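# Scoop four or more ice cubes from tub into jar

## Task

Move at least 4 ice cubes out of the tub and into the jar, using the scoop if helpful. No ice cube may ever contact the robot's hand or arm; any such contact immediately ends the attempt as a failure. Every cube not in the jar has to finish inside the tub: none left on the table or in the scoop. At the end the tub and the jar must stand upright on the table, and the scoop must rest flat on the table, not leaning on anything. Nothing may depend on the robot holding it in place at the end, and anything the robot is touching at the end must not drop by more than roughly a fingernail's thickness once released. Knocking or placing anything off the table also fails.

## Robot and tools

Robot: one six-joint arm ending in a five-finger right hand. Joint ranges in rad (base to hand): shoulder pan -3.142..3.142, shoulder lift -6.283..6.283, elbow 0.000..3.142, wrists 1-3 each -6.283..6.283. Load limits: 136 N m for pan, lift and elbow, 25.4 N m for each wrist joint; a carried object's weight adds load.

Frames. Scene frame: origin on the tabletop under the arm base, +z up, +y to the left when facing along +x. Positions print in metres, orientation as quaternion wxyz. The hand point sits 0.05 m in front of the palm, where index pad and thumb tip meet in a pinch. Its axes: +z along straightened fingers, +y out of the palm, +x across the palm toward the little finger. Straight fingers extend 0.06-0.07 m past it along +z. Across the palm the hand spans 0.08 m on the little-finger side, and 0.02 m (thumb turned in front) up to 0.09 m (otherwise) on the thumb side. A wrist bracket on the little-finger side protrudes 0.03 m beyond the point along +y and 0.11 m across the palm; it can collide.

Row format (used by execute_actions and move): 14 numbers, each in [-1, 1], for the single arm: dx, dy, dz, rx, ry, rz, little, ring, middle, index, thumb_bend, thumb_turn, force_limit, speed. The first six are an offset, not a pose: they are expressed in the hand point's own axes and measured from the hand point's pose at the start of the action (for execute_actions' first action, or for move, the last pose a result reported). 1.0 equals 0.6 m for dx-dz and 180 degrees for rx-rz; rx, ry, rz form one rotation vector. Finger values: +1 straight/open, -1 curled into the palm. thumb_bend: +1 straight, -1 fully bent. thumb_turn: +1 beside the palm, -1 in front of it facing the fingers. A pinch is roughly index -0.22, thumb_bend -0.75, thumb_turn -0.57. force_limit maps -1..+1 to about 0..10 N at the fingertip (0..15 N for the two thumb motors) and only stops closing motion. speed maps -1..+1 to nearly still..full speed (full travel in 0.6 s); close at -0.9 or slower for a soft grip. Set the thumb turn before reaching an object. For a whole-hand wrap (objects 0.035-0.08 m wide) turn the thumb fully in front.

execute_actions(actions): a list of actions; each action is a table of up to 15 rows, one row per 1/30 s step, and a short table repeats its final row to fill 15 steps. Every row in an action is measured from that action's start pose, not from the row before. Each step the commanded pose is clipped to within 100 mm and 16 degrees of the measured pose, so large offsets need several actions. An empty list just returns state and images.

move(target, speed, stop_force, blocking): target is one 14-number row as above, offset from the last reported pose; the hand point travels a straight path toward it over 0.5-10 s (cut off at 10 s). speed: m/s, 0.002-0.5, default 0.25; rotation is capped at twice that in rad/s. The hand values are sent at the start. stop_force: N, 9-40, optional; the path ends when the wrist sensor feels that much extra push along the line to the target for two steps, then the hand backs off two steps and holds. Use it only with slow speed and no rotation; omit it when moving away from a contact. Not allowed in the first 0.2 s or with blocking=false. blocking=false returns after 0.5 s while motion continues; then only wait or stop are accepted until a result shows the end. The move line reports the ending (done, off_target, moving, held, fault, contact) and limits (paced = clipped, held = some steps blocked) plus the distance to target.

wait(seconds): 0-10, lets time pass holding the last command. stop(): brakes a running move. zoom_image(camera, region): camera is one of cam_head_left, cam_head_right, cam_high, cam_low (672x504) or cam_wrist (504x504); region [x0, y0, x1, y1] pixels, at most 504x504. show_instructions(): shows the reference image. finished_scene(scene): ends scene number 1 or 2 irreversibly and reports success.

Results: state line with hand point position, quaternion and velocities in the scene frame (printed position may be off at long reach); "Hand target" is where the controller is now driving; "pose unreachable" means the clearance check altered or blocked the command; step readings list positions, with HELD on held-back steps. Wrist force and torque are in the hand point's axes, noisy (offset up to about 4 N), saturating near 50 N, and point from a pressed surface back into the arm. Hand readings hand_measured, hand_stopped_by (moving, target, force, stalled, fault), hand_load_n (positive = pushed open) follow the six motor order; a lost grip shows as loads near 0. Joint torques are noisy, offset, include friction.

Avoid: any ice touching the hand or arm; pressing the stiff arm past a firm contact (a small overshoot can trigger a fault); contact torque at a joint limit or any outside force of 150 N causes a 10 s stop that skips the rest of the call. Avoid fast collisions, drops, slips and things leaving the table. Holding loads heats motors: warning at 70 °C, brakes at 85 °C. Objects may occasionally get a small random push. The arm lags commands by about 0.17 s and may fall short after long moves.

Each tool is called after ">>>" in YAML: its name, and indented under it one key for each argument.

Reference images:

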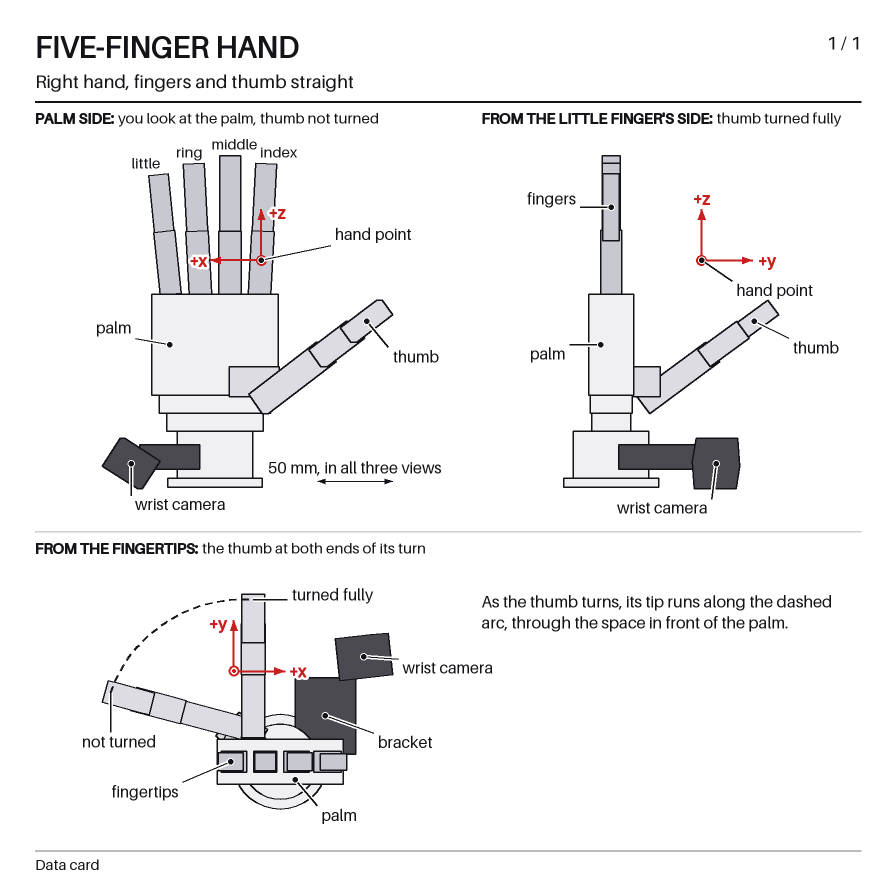

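## Session

>>> execute_actions:
  actions: []

Scene clock: 0.00 s.
end_effector_position=(+0.5057, +0.1918, +0.2866) hand_measured=(+1.000, +1.000, +1.000, +1.000, +1.000, +1.000) hand_load_n=(+0.0, +0.0, +0.0, +0.0, +0.0, +0.0) hand_stopped_by=(target, target, target, target, target, target) hand_force_limit=0.00 hand_speed=-0.80 end_effector_quat_wxyz=(+0.120, +0.736, -0.658, +0.105) end_effector_velocity=(-0.000, -0.000, -0.000) end_effector_angular_velocity=(-0.000, +0.001, +0.000)
Joint positions: [-0.386 -0.873  1.037  1.603  1.145 -3.692]
Joint velocities: [ 0.     0.     0.     0.     0.001 -0.   ]
Joint torques (N m, as the arm reports them, + toward a larger angle): no reading
Wrist force (N, on the end effector, along its own x y z axes, offset not removed): no reading
Wrist torque (N m, same axes, about the end effector's origin, offset not removed): no reading
Hand target: +0.506, +0.192, +0.287; +0.120, +0.736, -0.658, +0.105

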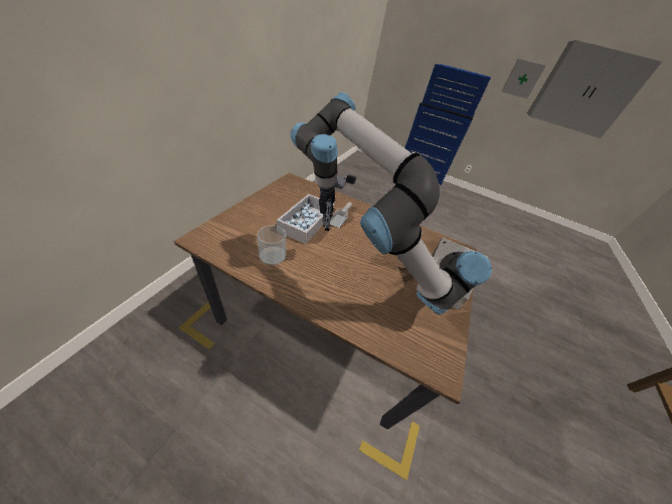

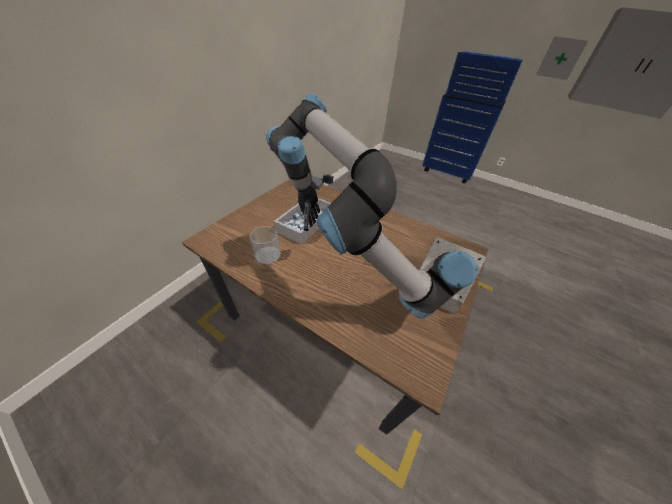

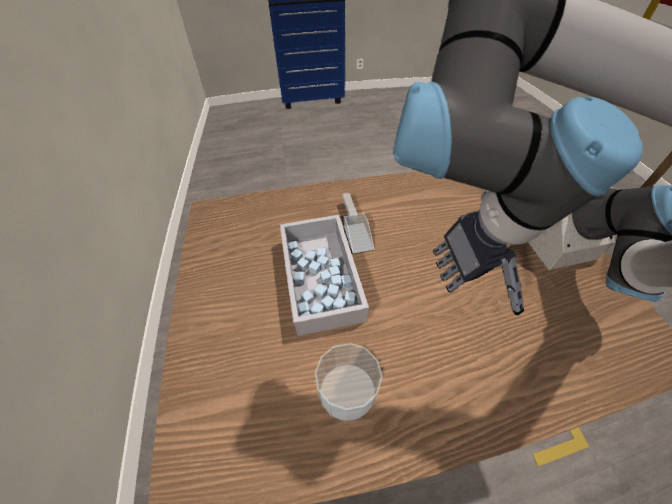

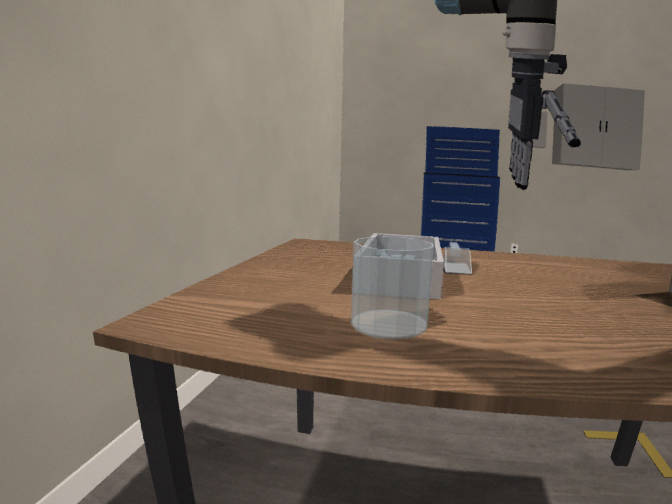

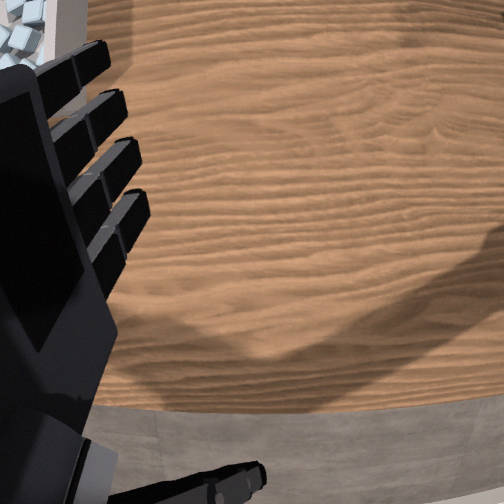

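>>> zoom_image:
  camera: "cam_high"
  region: [260, 180, 420, 340]

>>> move:
  target: [0.33,-0.2,0.2,0,-0.1,0,1,1,1,1,1,-1,0,0]

Region (260, 180, 420, 340) of cam_high's 672x504 image, scaled by 3.150, with more detail than that image has.

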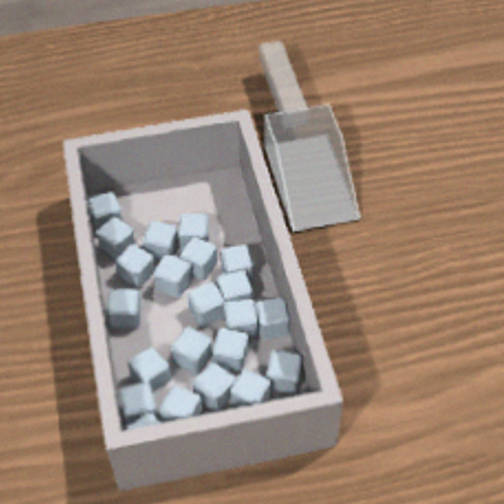

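Scene clock: 14.63 s.
end_effector_position=(+0.6441, -0.0199, +0.2290) hand_measured=(+1.000, +1.000, +1.000, +1.000, +1.000, -1.000) hand_load_n=(+0.0, +0.0, +0.0, +0.0, +0.0, +0.0) hand_stopped_by=(target, target, target, target, target, target) hand_force_limit=0.00 hand_speed=0.00 end_effector_quat_wxyz=(-0.017, +0.741, -0.671, +0.034) end_effector_velocity=(+0.001, -0.001, -0.001) end_effector_angular_velocity=(-0.001, -0.006, -0.002)
Joint positions: [-0.536 -0.024  0.034  1.952  0.891 -3.897]
Joint velocities: [-0.     0.002 -0.005 -0.004 -0.003  0.006]
Joint torques (N m, as the arm reports them, + toward a larger angle): [-55.26 -31.78 -17.23  -0.06  -2.73   2.58]
Wrist force (N, on the end effector, along its own x y z axes, offset not removed): [0.3 3.8 2.3]
Wrist torque (N m, same axes, about the end effector's origin, offset not removed): [0.28 -0.24 0.19]
Hand target: +0.644, -0.020, +0.229; -0.017, +0.741, -0.671, +0.034
Off the commanded pose: 0.002 m, 6 deg.
elbow stopped short: the move would have taken joint 3 (elbow) straighter than the controller allows; a more bent joint 3 avoids this.
move: off_target

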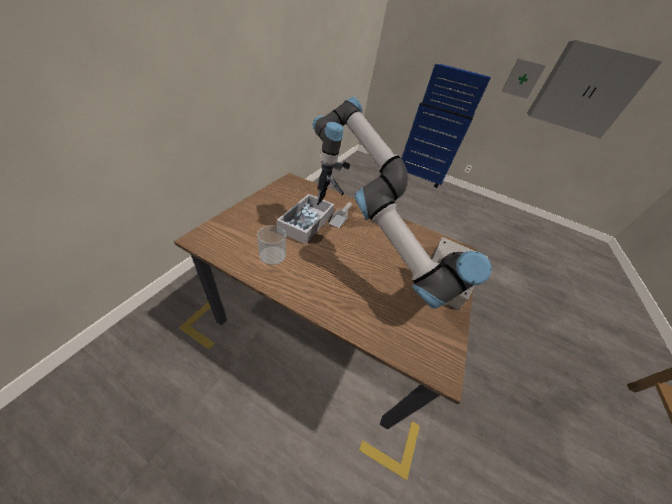

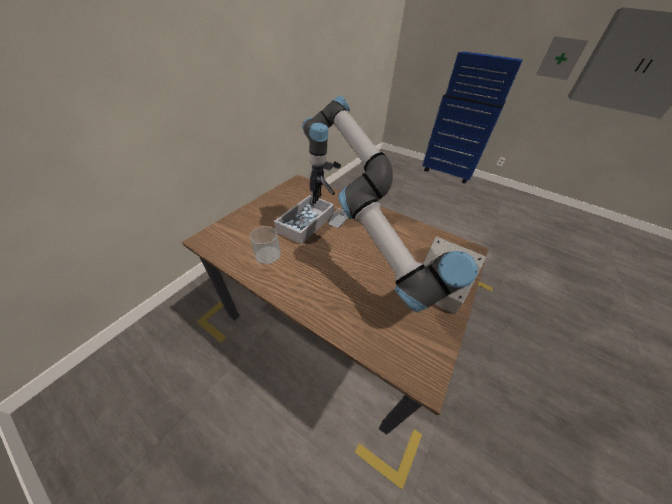

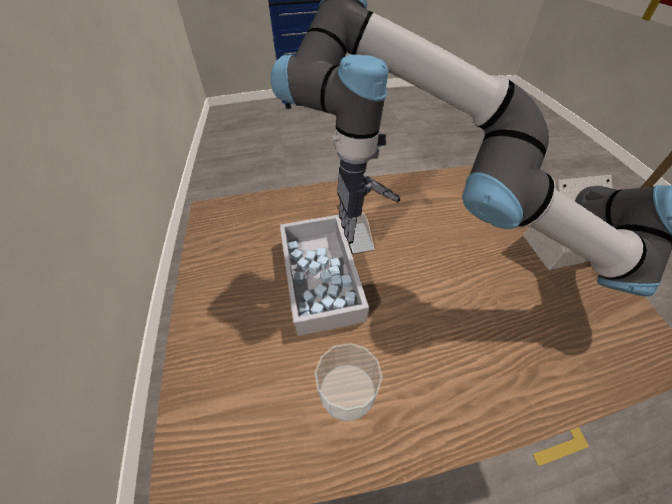

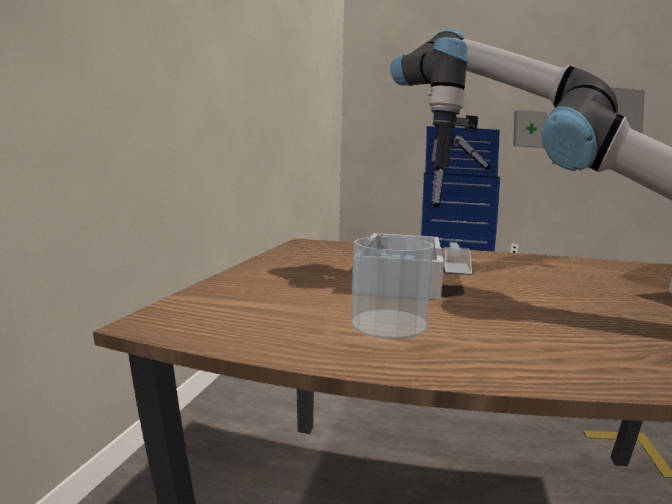

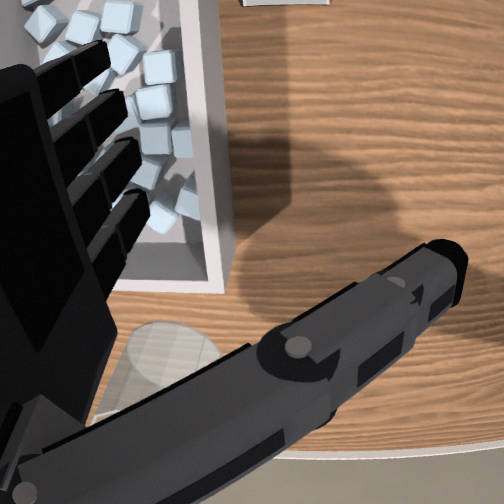

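>>> move:
  target: [0.25,0.05,0.13,0.33,0,0,1,1,1,1,1,-1,0,0]

Scene clock: 21.33 s.
end_effector_position=(+0.6350, -0.1740, +0.1534) hand_measured=(+1.000, +1.000, +1.000, +1.000, +1.000, -1.000) hand_load_n=(+0.0, +0.0, +0.0, +0.0, +0.0, +0.0) hand_stopped_by=(target, target, target, target, target, target) hand_force_limit=0.00 hand_speed=0.00 end_effector_quat_wxyz=(-0.381, +0.635, -0.566, +0.362) end_effector_velocity=(+0.000, -0.001, +0.000) end_effector_angular_velocity=(-0.001, -0.010, -0.001)
Joint positions: [-0.805 -0.541  1.58  -0.385  0.447 -2.958]
Joint velocities: [-0.001 -0.003  0.011 -0.029  0.002  0.017]
Joint torques (N m, as the arm reports them, + toward a larger angle): [-42.47 -47.5   -7.2   -2.24   2.65   2.71]
Wrist force (N, on the end effector, along its own x y z axes, offset not removed): [0.4 0.9 1.8]
Wrist torque (N m, same axes, about the end effector's origin, offset not removed): [-0.13 -0.23 0.03]
Hand target: +0.635, -0.174, +0.153; -0.381, +0.635, -0.566, +0.362
Off the commanded pose: 0.000 m, 0 deg.
move: done

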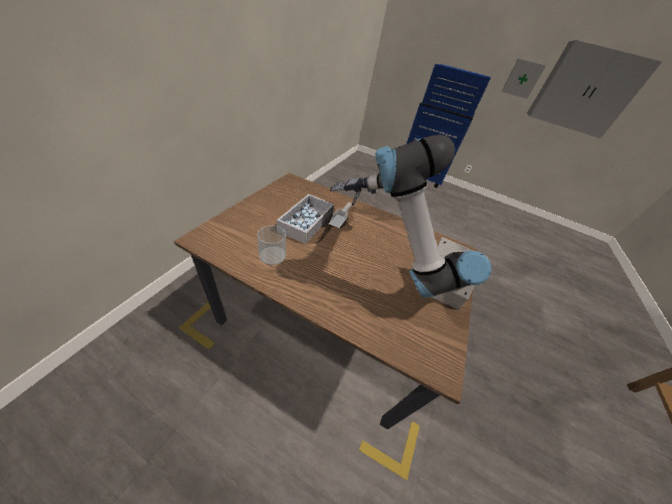

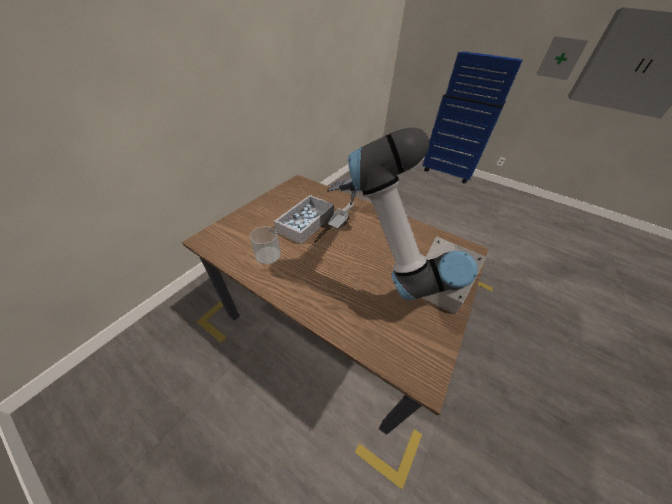

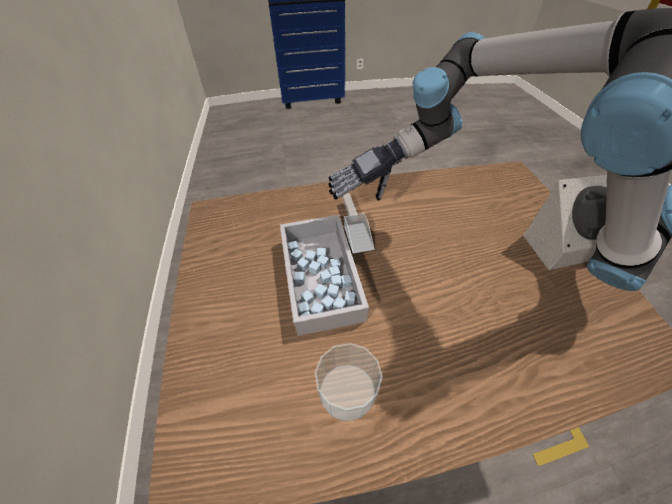

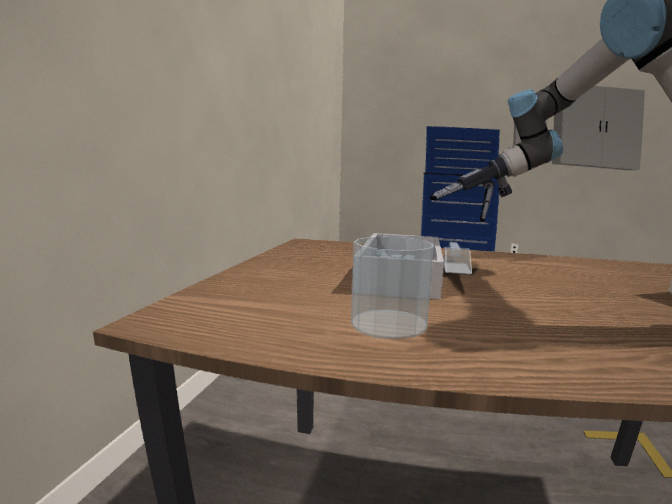

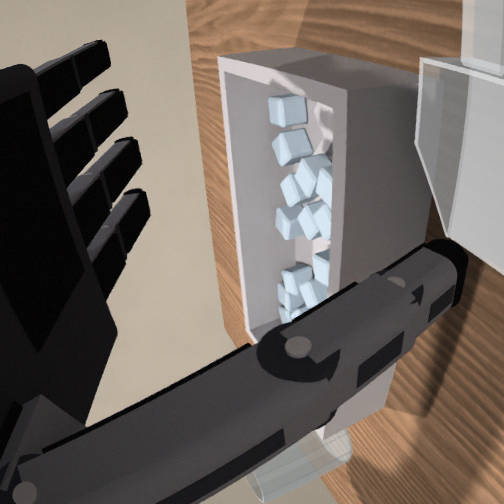

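>>> move:
  target: [0.03,0.082,0.097,0,0,0,0.4,0.4,0.4,0.4,-0.4,-0.8,0,0]

>>> zoom_image:
  camera: "cam_high"
  region: [280, 140, 440, 270]

>>> zoom_image:
  camera: "cam_low"
  region: [400, 170, 540, 290]

Scene clock: 34.33 s.
end_effector_position=(+0.6668, -0.1908, +0.0838) hand_measured=(+0.400, +0.400, +0.400, +0.400, -0.400, -0.800) hand_load_n=(+0.0, +0.0, +0.0, +0.0, +0.0, +0.0) hand_stopped_by=(target, target, target, target, target, target) hand_force_limit=0.00 hand_speed=0.00 end_effector_quat_wxyz=(-0.381, +0.635, -0.566, +0.362) end_effector_velocity=(-0.000, +0.001, -0.001) end_effector_angular_velocity=(+0.000, +0.002, +0.002)
Joint positions: [-0.708 -0.425  1.527 -0.552  0.527 -2.841]
Joint velocities: [ 0.002 -0.     0.001 -0.    -0.    -0.   ]
Joint torques (N m, as the arm reports them, + toward a larger angle): [-35.77 -22.45 -19.04  -2.39   2.96   2.64]
Wrist force (N, on the end effector, along its own x y z axes, offset not removed): [3.3 0.1 -0.1]
Wrist torque (N m, same axes, about the end effector's origin, offset not removed): [0.37 -0.69 0.24]
Hand target: +0.667, -0.191, +0.084; -0.381, +0.635, -0.566, +0.362
Off the commanded pose: 0.000 m, 0 deg.
move: done

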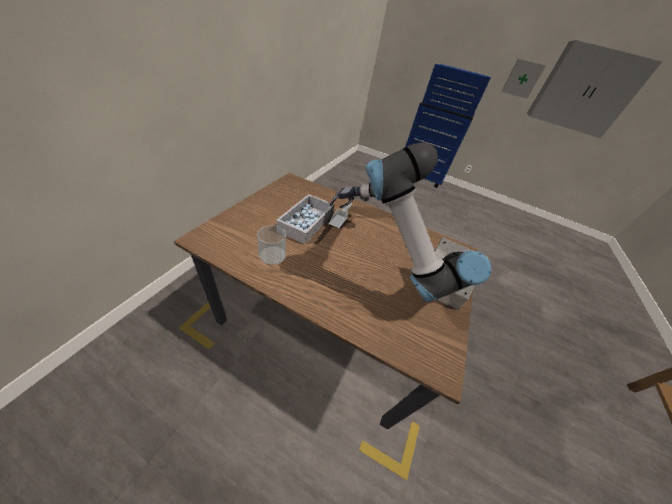

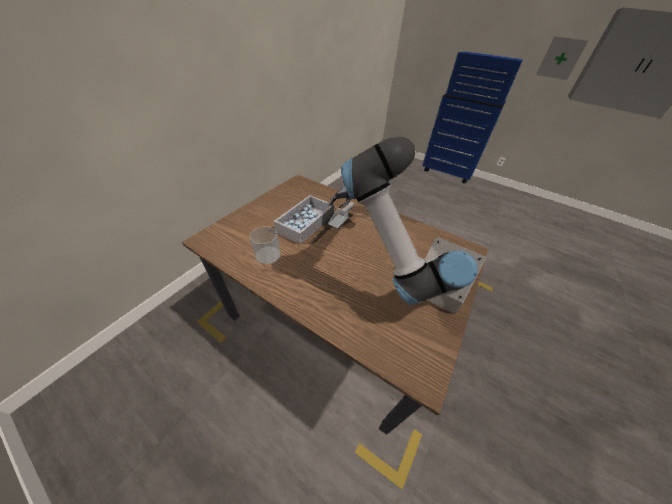

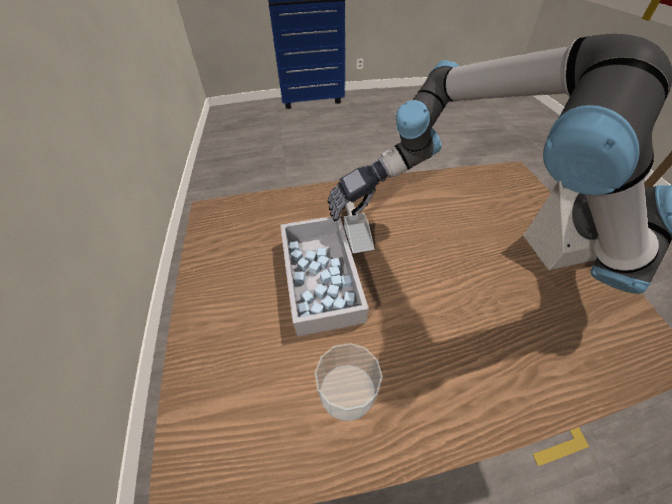

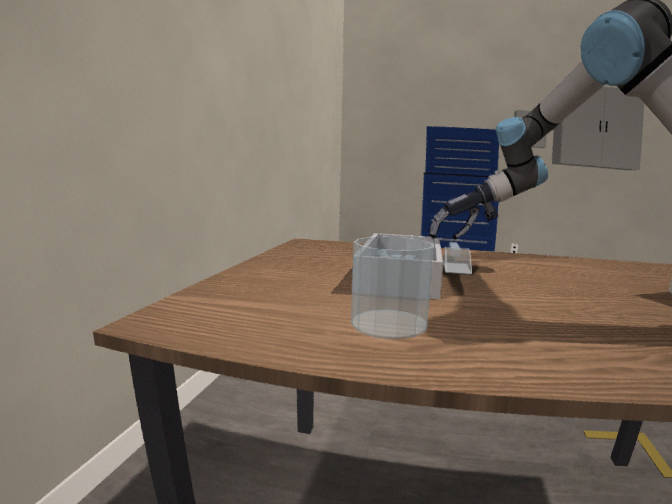

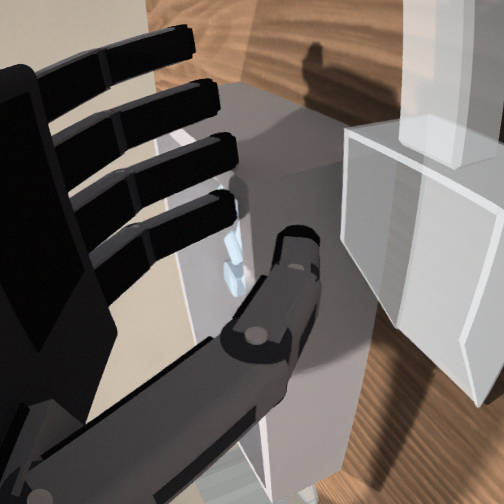

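Region (280, 140, 440, 270) of cam_high's 672x504 image, scaled by 3.150, with more detail than that image has; it fills the top 410 rows of this view, and the rest is white.

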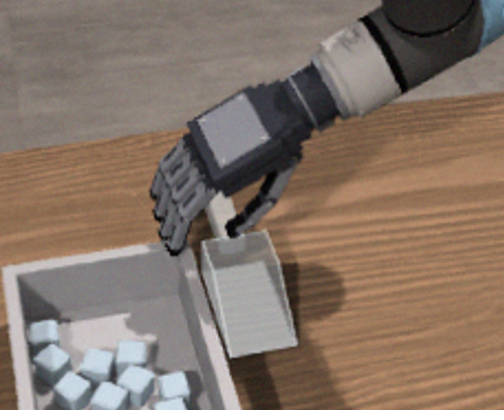

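Region (400, 170, 540, 290) of cam_low's 672x504 image, scaled by 3.600, with more detail than that image has; it fills the top 432 rows of this view, and the rest is white.

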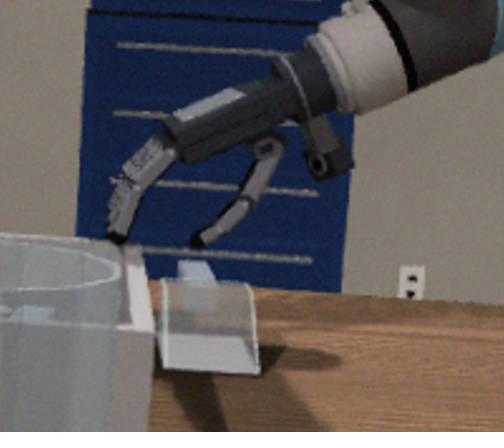

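Back 0.025 in x, 0.06 along the handle, then down 0.025.

>>> move:
  target: [0.1,0.018,-0.037,0,0,0,0.4,0.4,0.4,0.4,-0.4,-0.8,0,0]

>>> move:
  target: [0,0.037,0.019,0,0,0,0.4,0.4,0.4,0.4,-0.4,-0.8,0,0]
  speed: 0.05

>>> zoom_image:
  camera: "cam_low"
  region: [400, 170, 540, 290]

Scene clock: 42.47 s.
end_effector_position=(+0.6481, -0.2528, +0.0857) hand_measured=(+0.400, +0.400, +0.400, +0.400, -0.400, -0.800) hand_load_n=(+0.0, +0.0, +0.0, +0.0, +0.0, +0.0) hand_stopped_by=(target, target, target, target, target, target) hand_force_limit=0.00 hand_speed=0.00 end_effector_quat_wxyz=(-0.381, +0.635, -0.566, +0.362) end_effector_velocity=(-0.000, -0.001, +0.000) end_effector_angular_velocity=(-0.000, +0.002, +0.000)
Joint positions: [-0.796 -0.309  1.423 -0.47   0.454 -2.947]
Joint velocities: [-0.001  0.002 -0.005  0.008 -0.001 -0.006]
Joint torques (N m, as the arm reports them, + toward a larger angle): [-44.05 -25.63 -21.15   2.    -2.37  -2.59]
Wrist force (N, on the end effector, along its own x y z axes, offset not removed): [2.1 2.9 0.7]
Wrist torque (N m, same axes, about the end effector's origin, offset not removed): [0.41 -0.42 0.25]
Hand target: +0.648, -0.253, +0.086; -0.381, +0.635, -0.566, +0.362
Off the commanded pose: 0.000 m, 0 deg.
move: done

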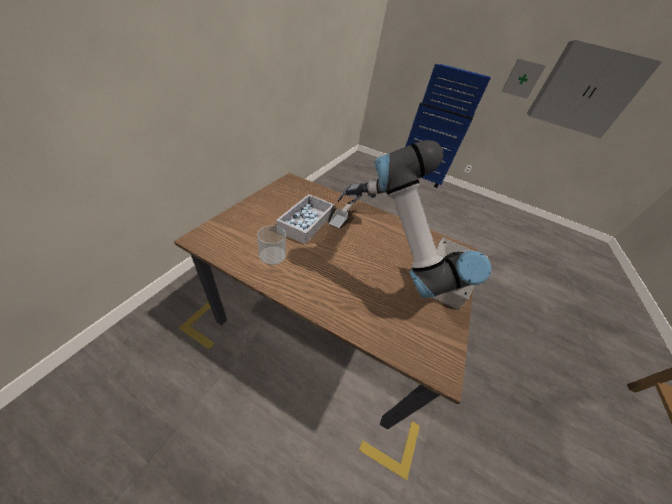

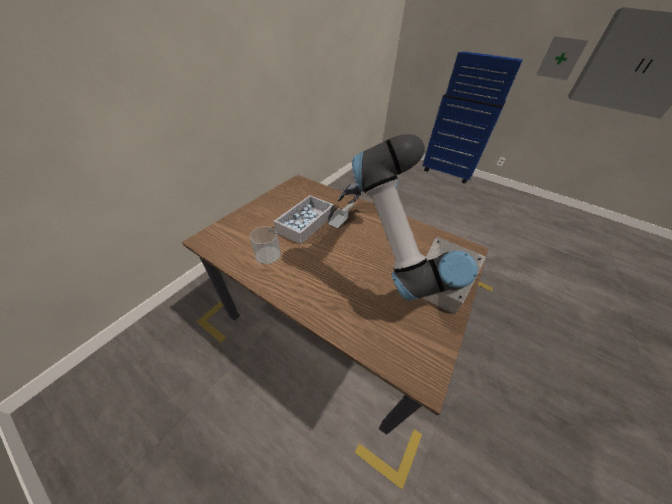

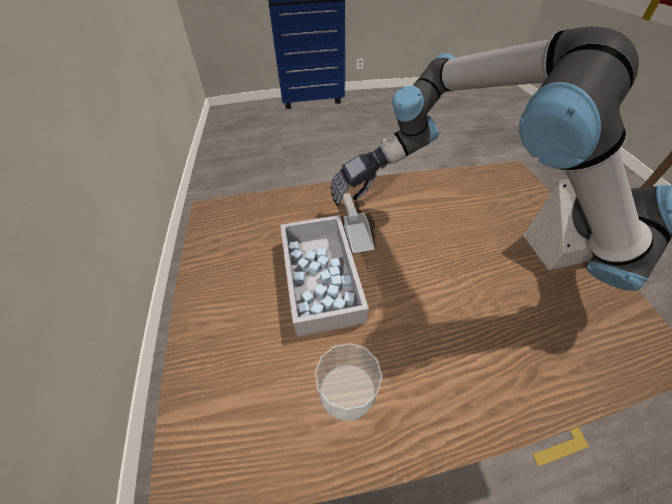

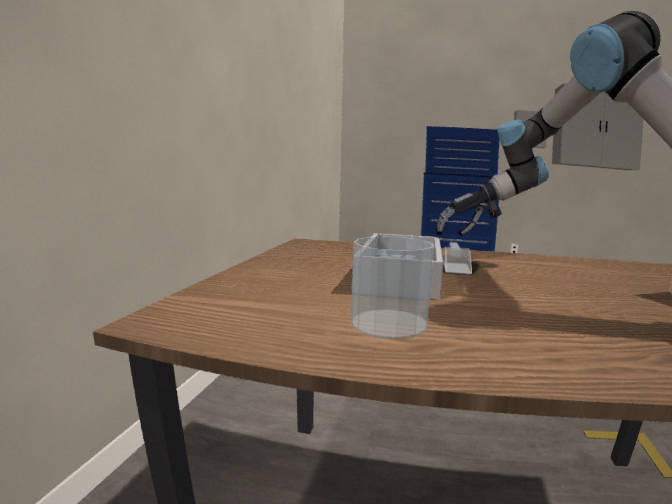

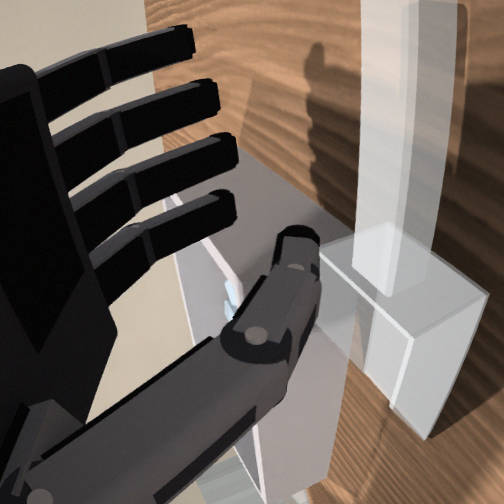

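Scene clock: 43.30 s.
end_effector_position=(+0.6484, -0.2535, +0.0608) hand_measured=(+0.400, +0.400, +0.400, +0.400, -0.400, -0.800) hand_load_n=(+0.0, +0.0, +0.0, +0.0, +0.0, +0.0) hand_stopped_by=(target, target, target, target, target, target) hand_force_limit=0.00 hand_speed=0.00 end_effector_quat_wxyz=(-0.381, +0.635, -0.566, +0.362) end_effector_velocity=(+0.000, -0.000, -0.001) end_effector_angular_velocity=(-0.001, -0.001, -0.000)
Joint positions: [-0.773 -0.285  1.439 -0.538  0.473 -2.915]
Joint velocities: [ 0.002  0.001  0.    -0.005  0.002  0.003]
Joint torques (N m, as the arm reports them, + toward a larger angle): [-29.78 -27.81  -7.15  -2.63   2.9    2.57]
Wrist force (N, on the end effector, along its own x y z axes, offset not removed): [-0.7 2.2 -1.3]
Wrist torque (N m, same axes, about the end effector's origin, offset not removed): [0.47 0.28 -0.01]
Hand target: +0.648, -0.253, +0.061; -0.381, +0.635, -0.566, +0.362
Off the commanded pose: 0.000 m, 0 deg.
move: done

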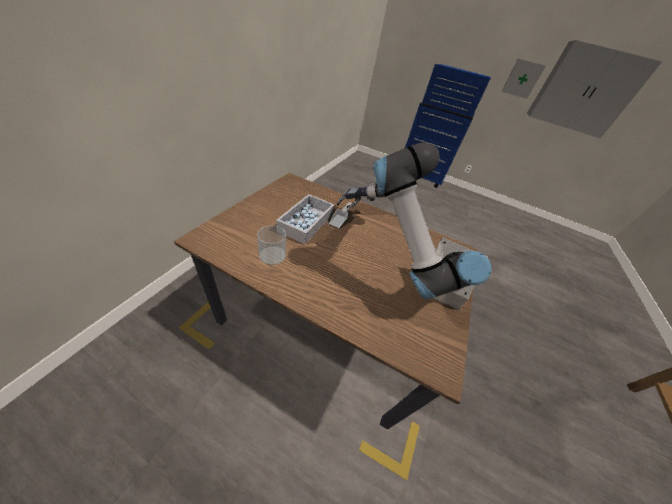

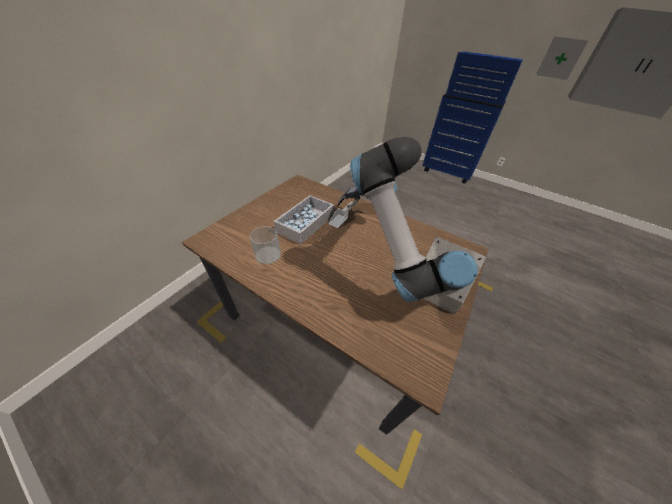

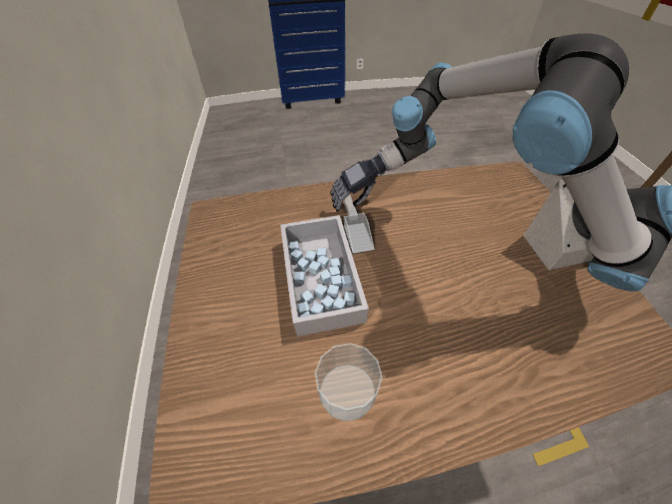

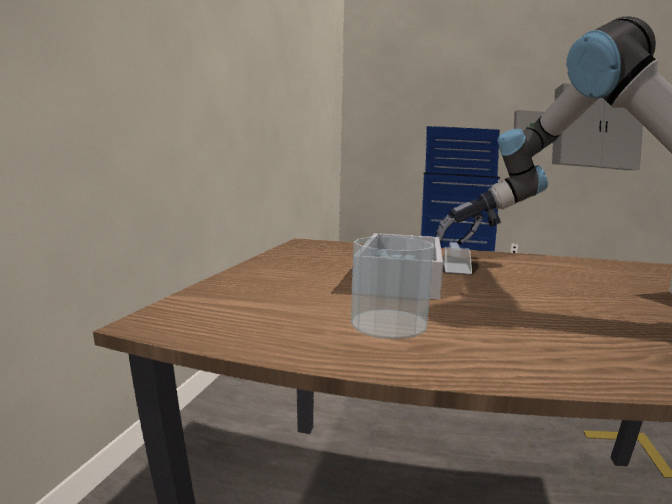

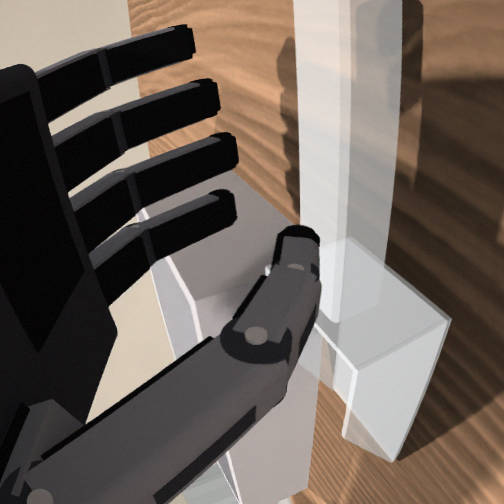

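Region (400, 170, 540, 290) of cam_low's 672x504 image, scaled by 3.600, with more detail than that image has; it fills the top 432 rows of this view, and the rest is white.

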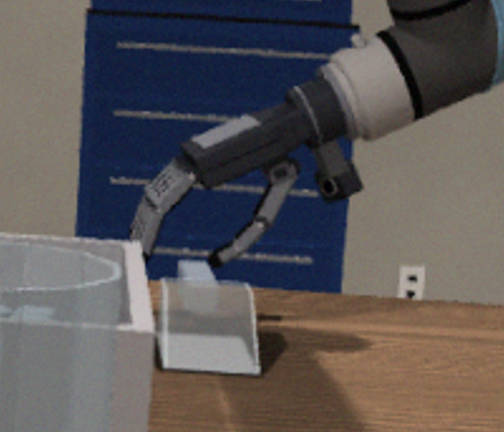

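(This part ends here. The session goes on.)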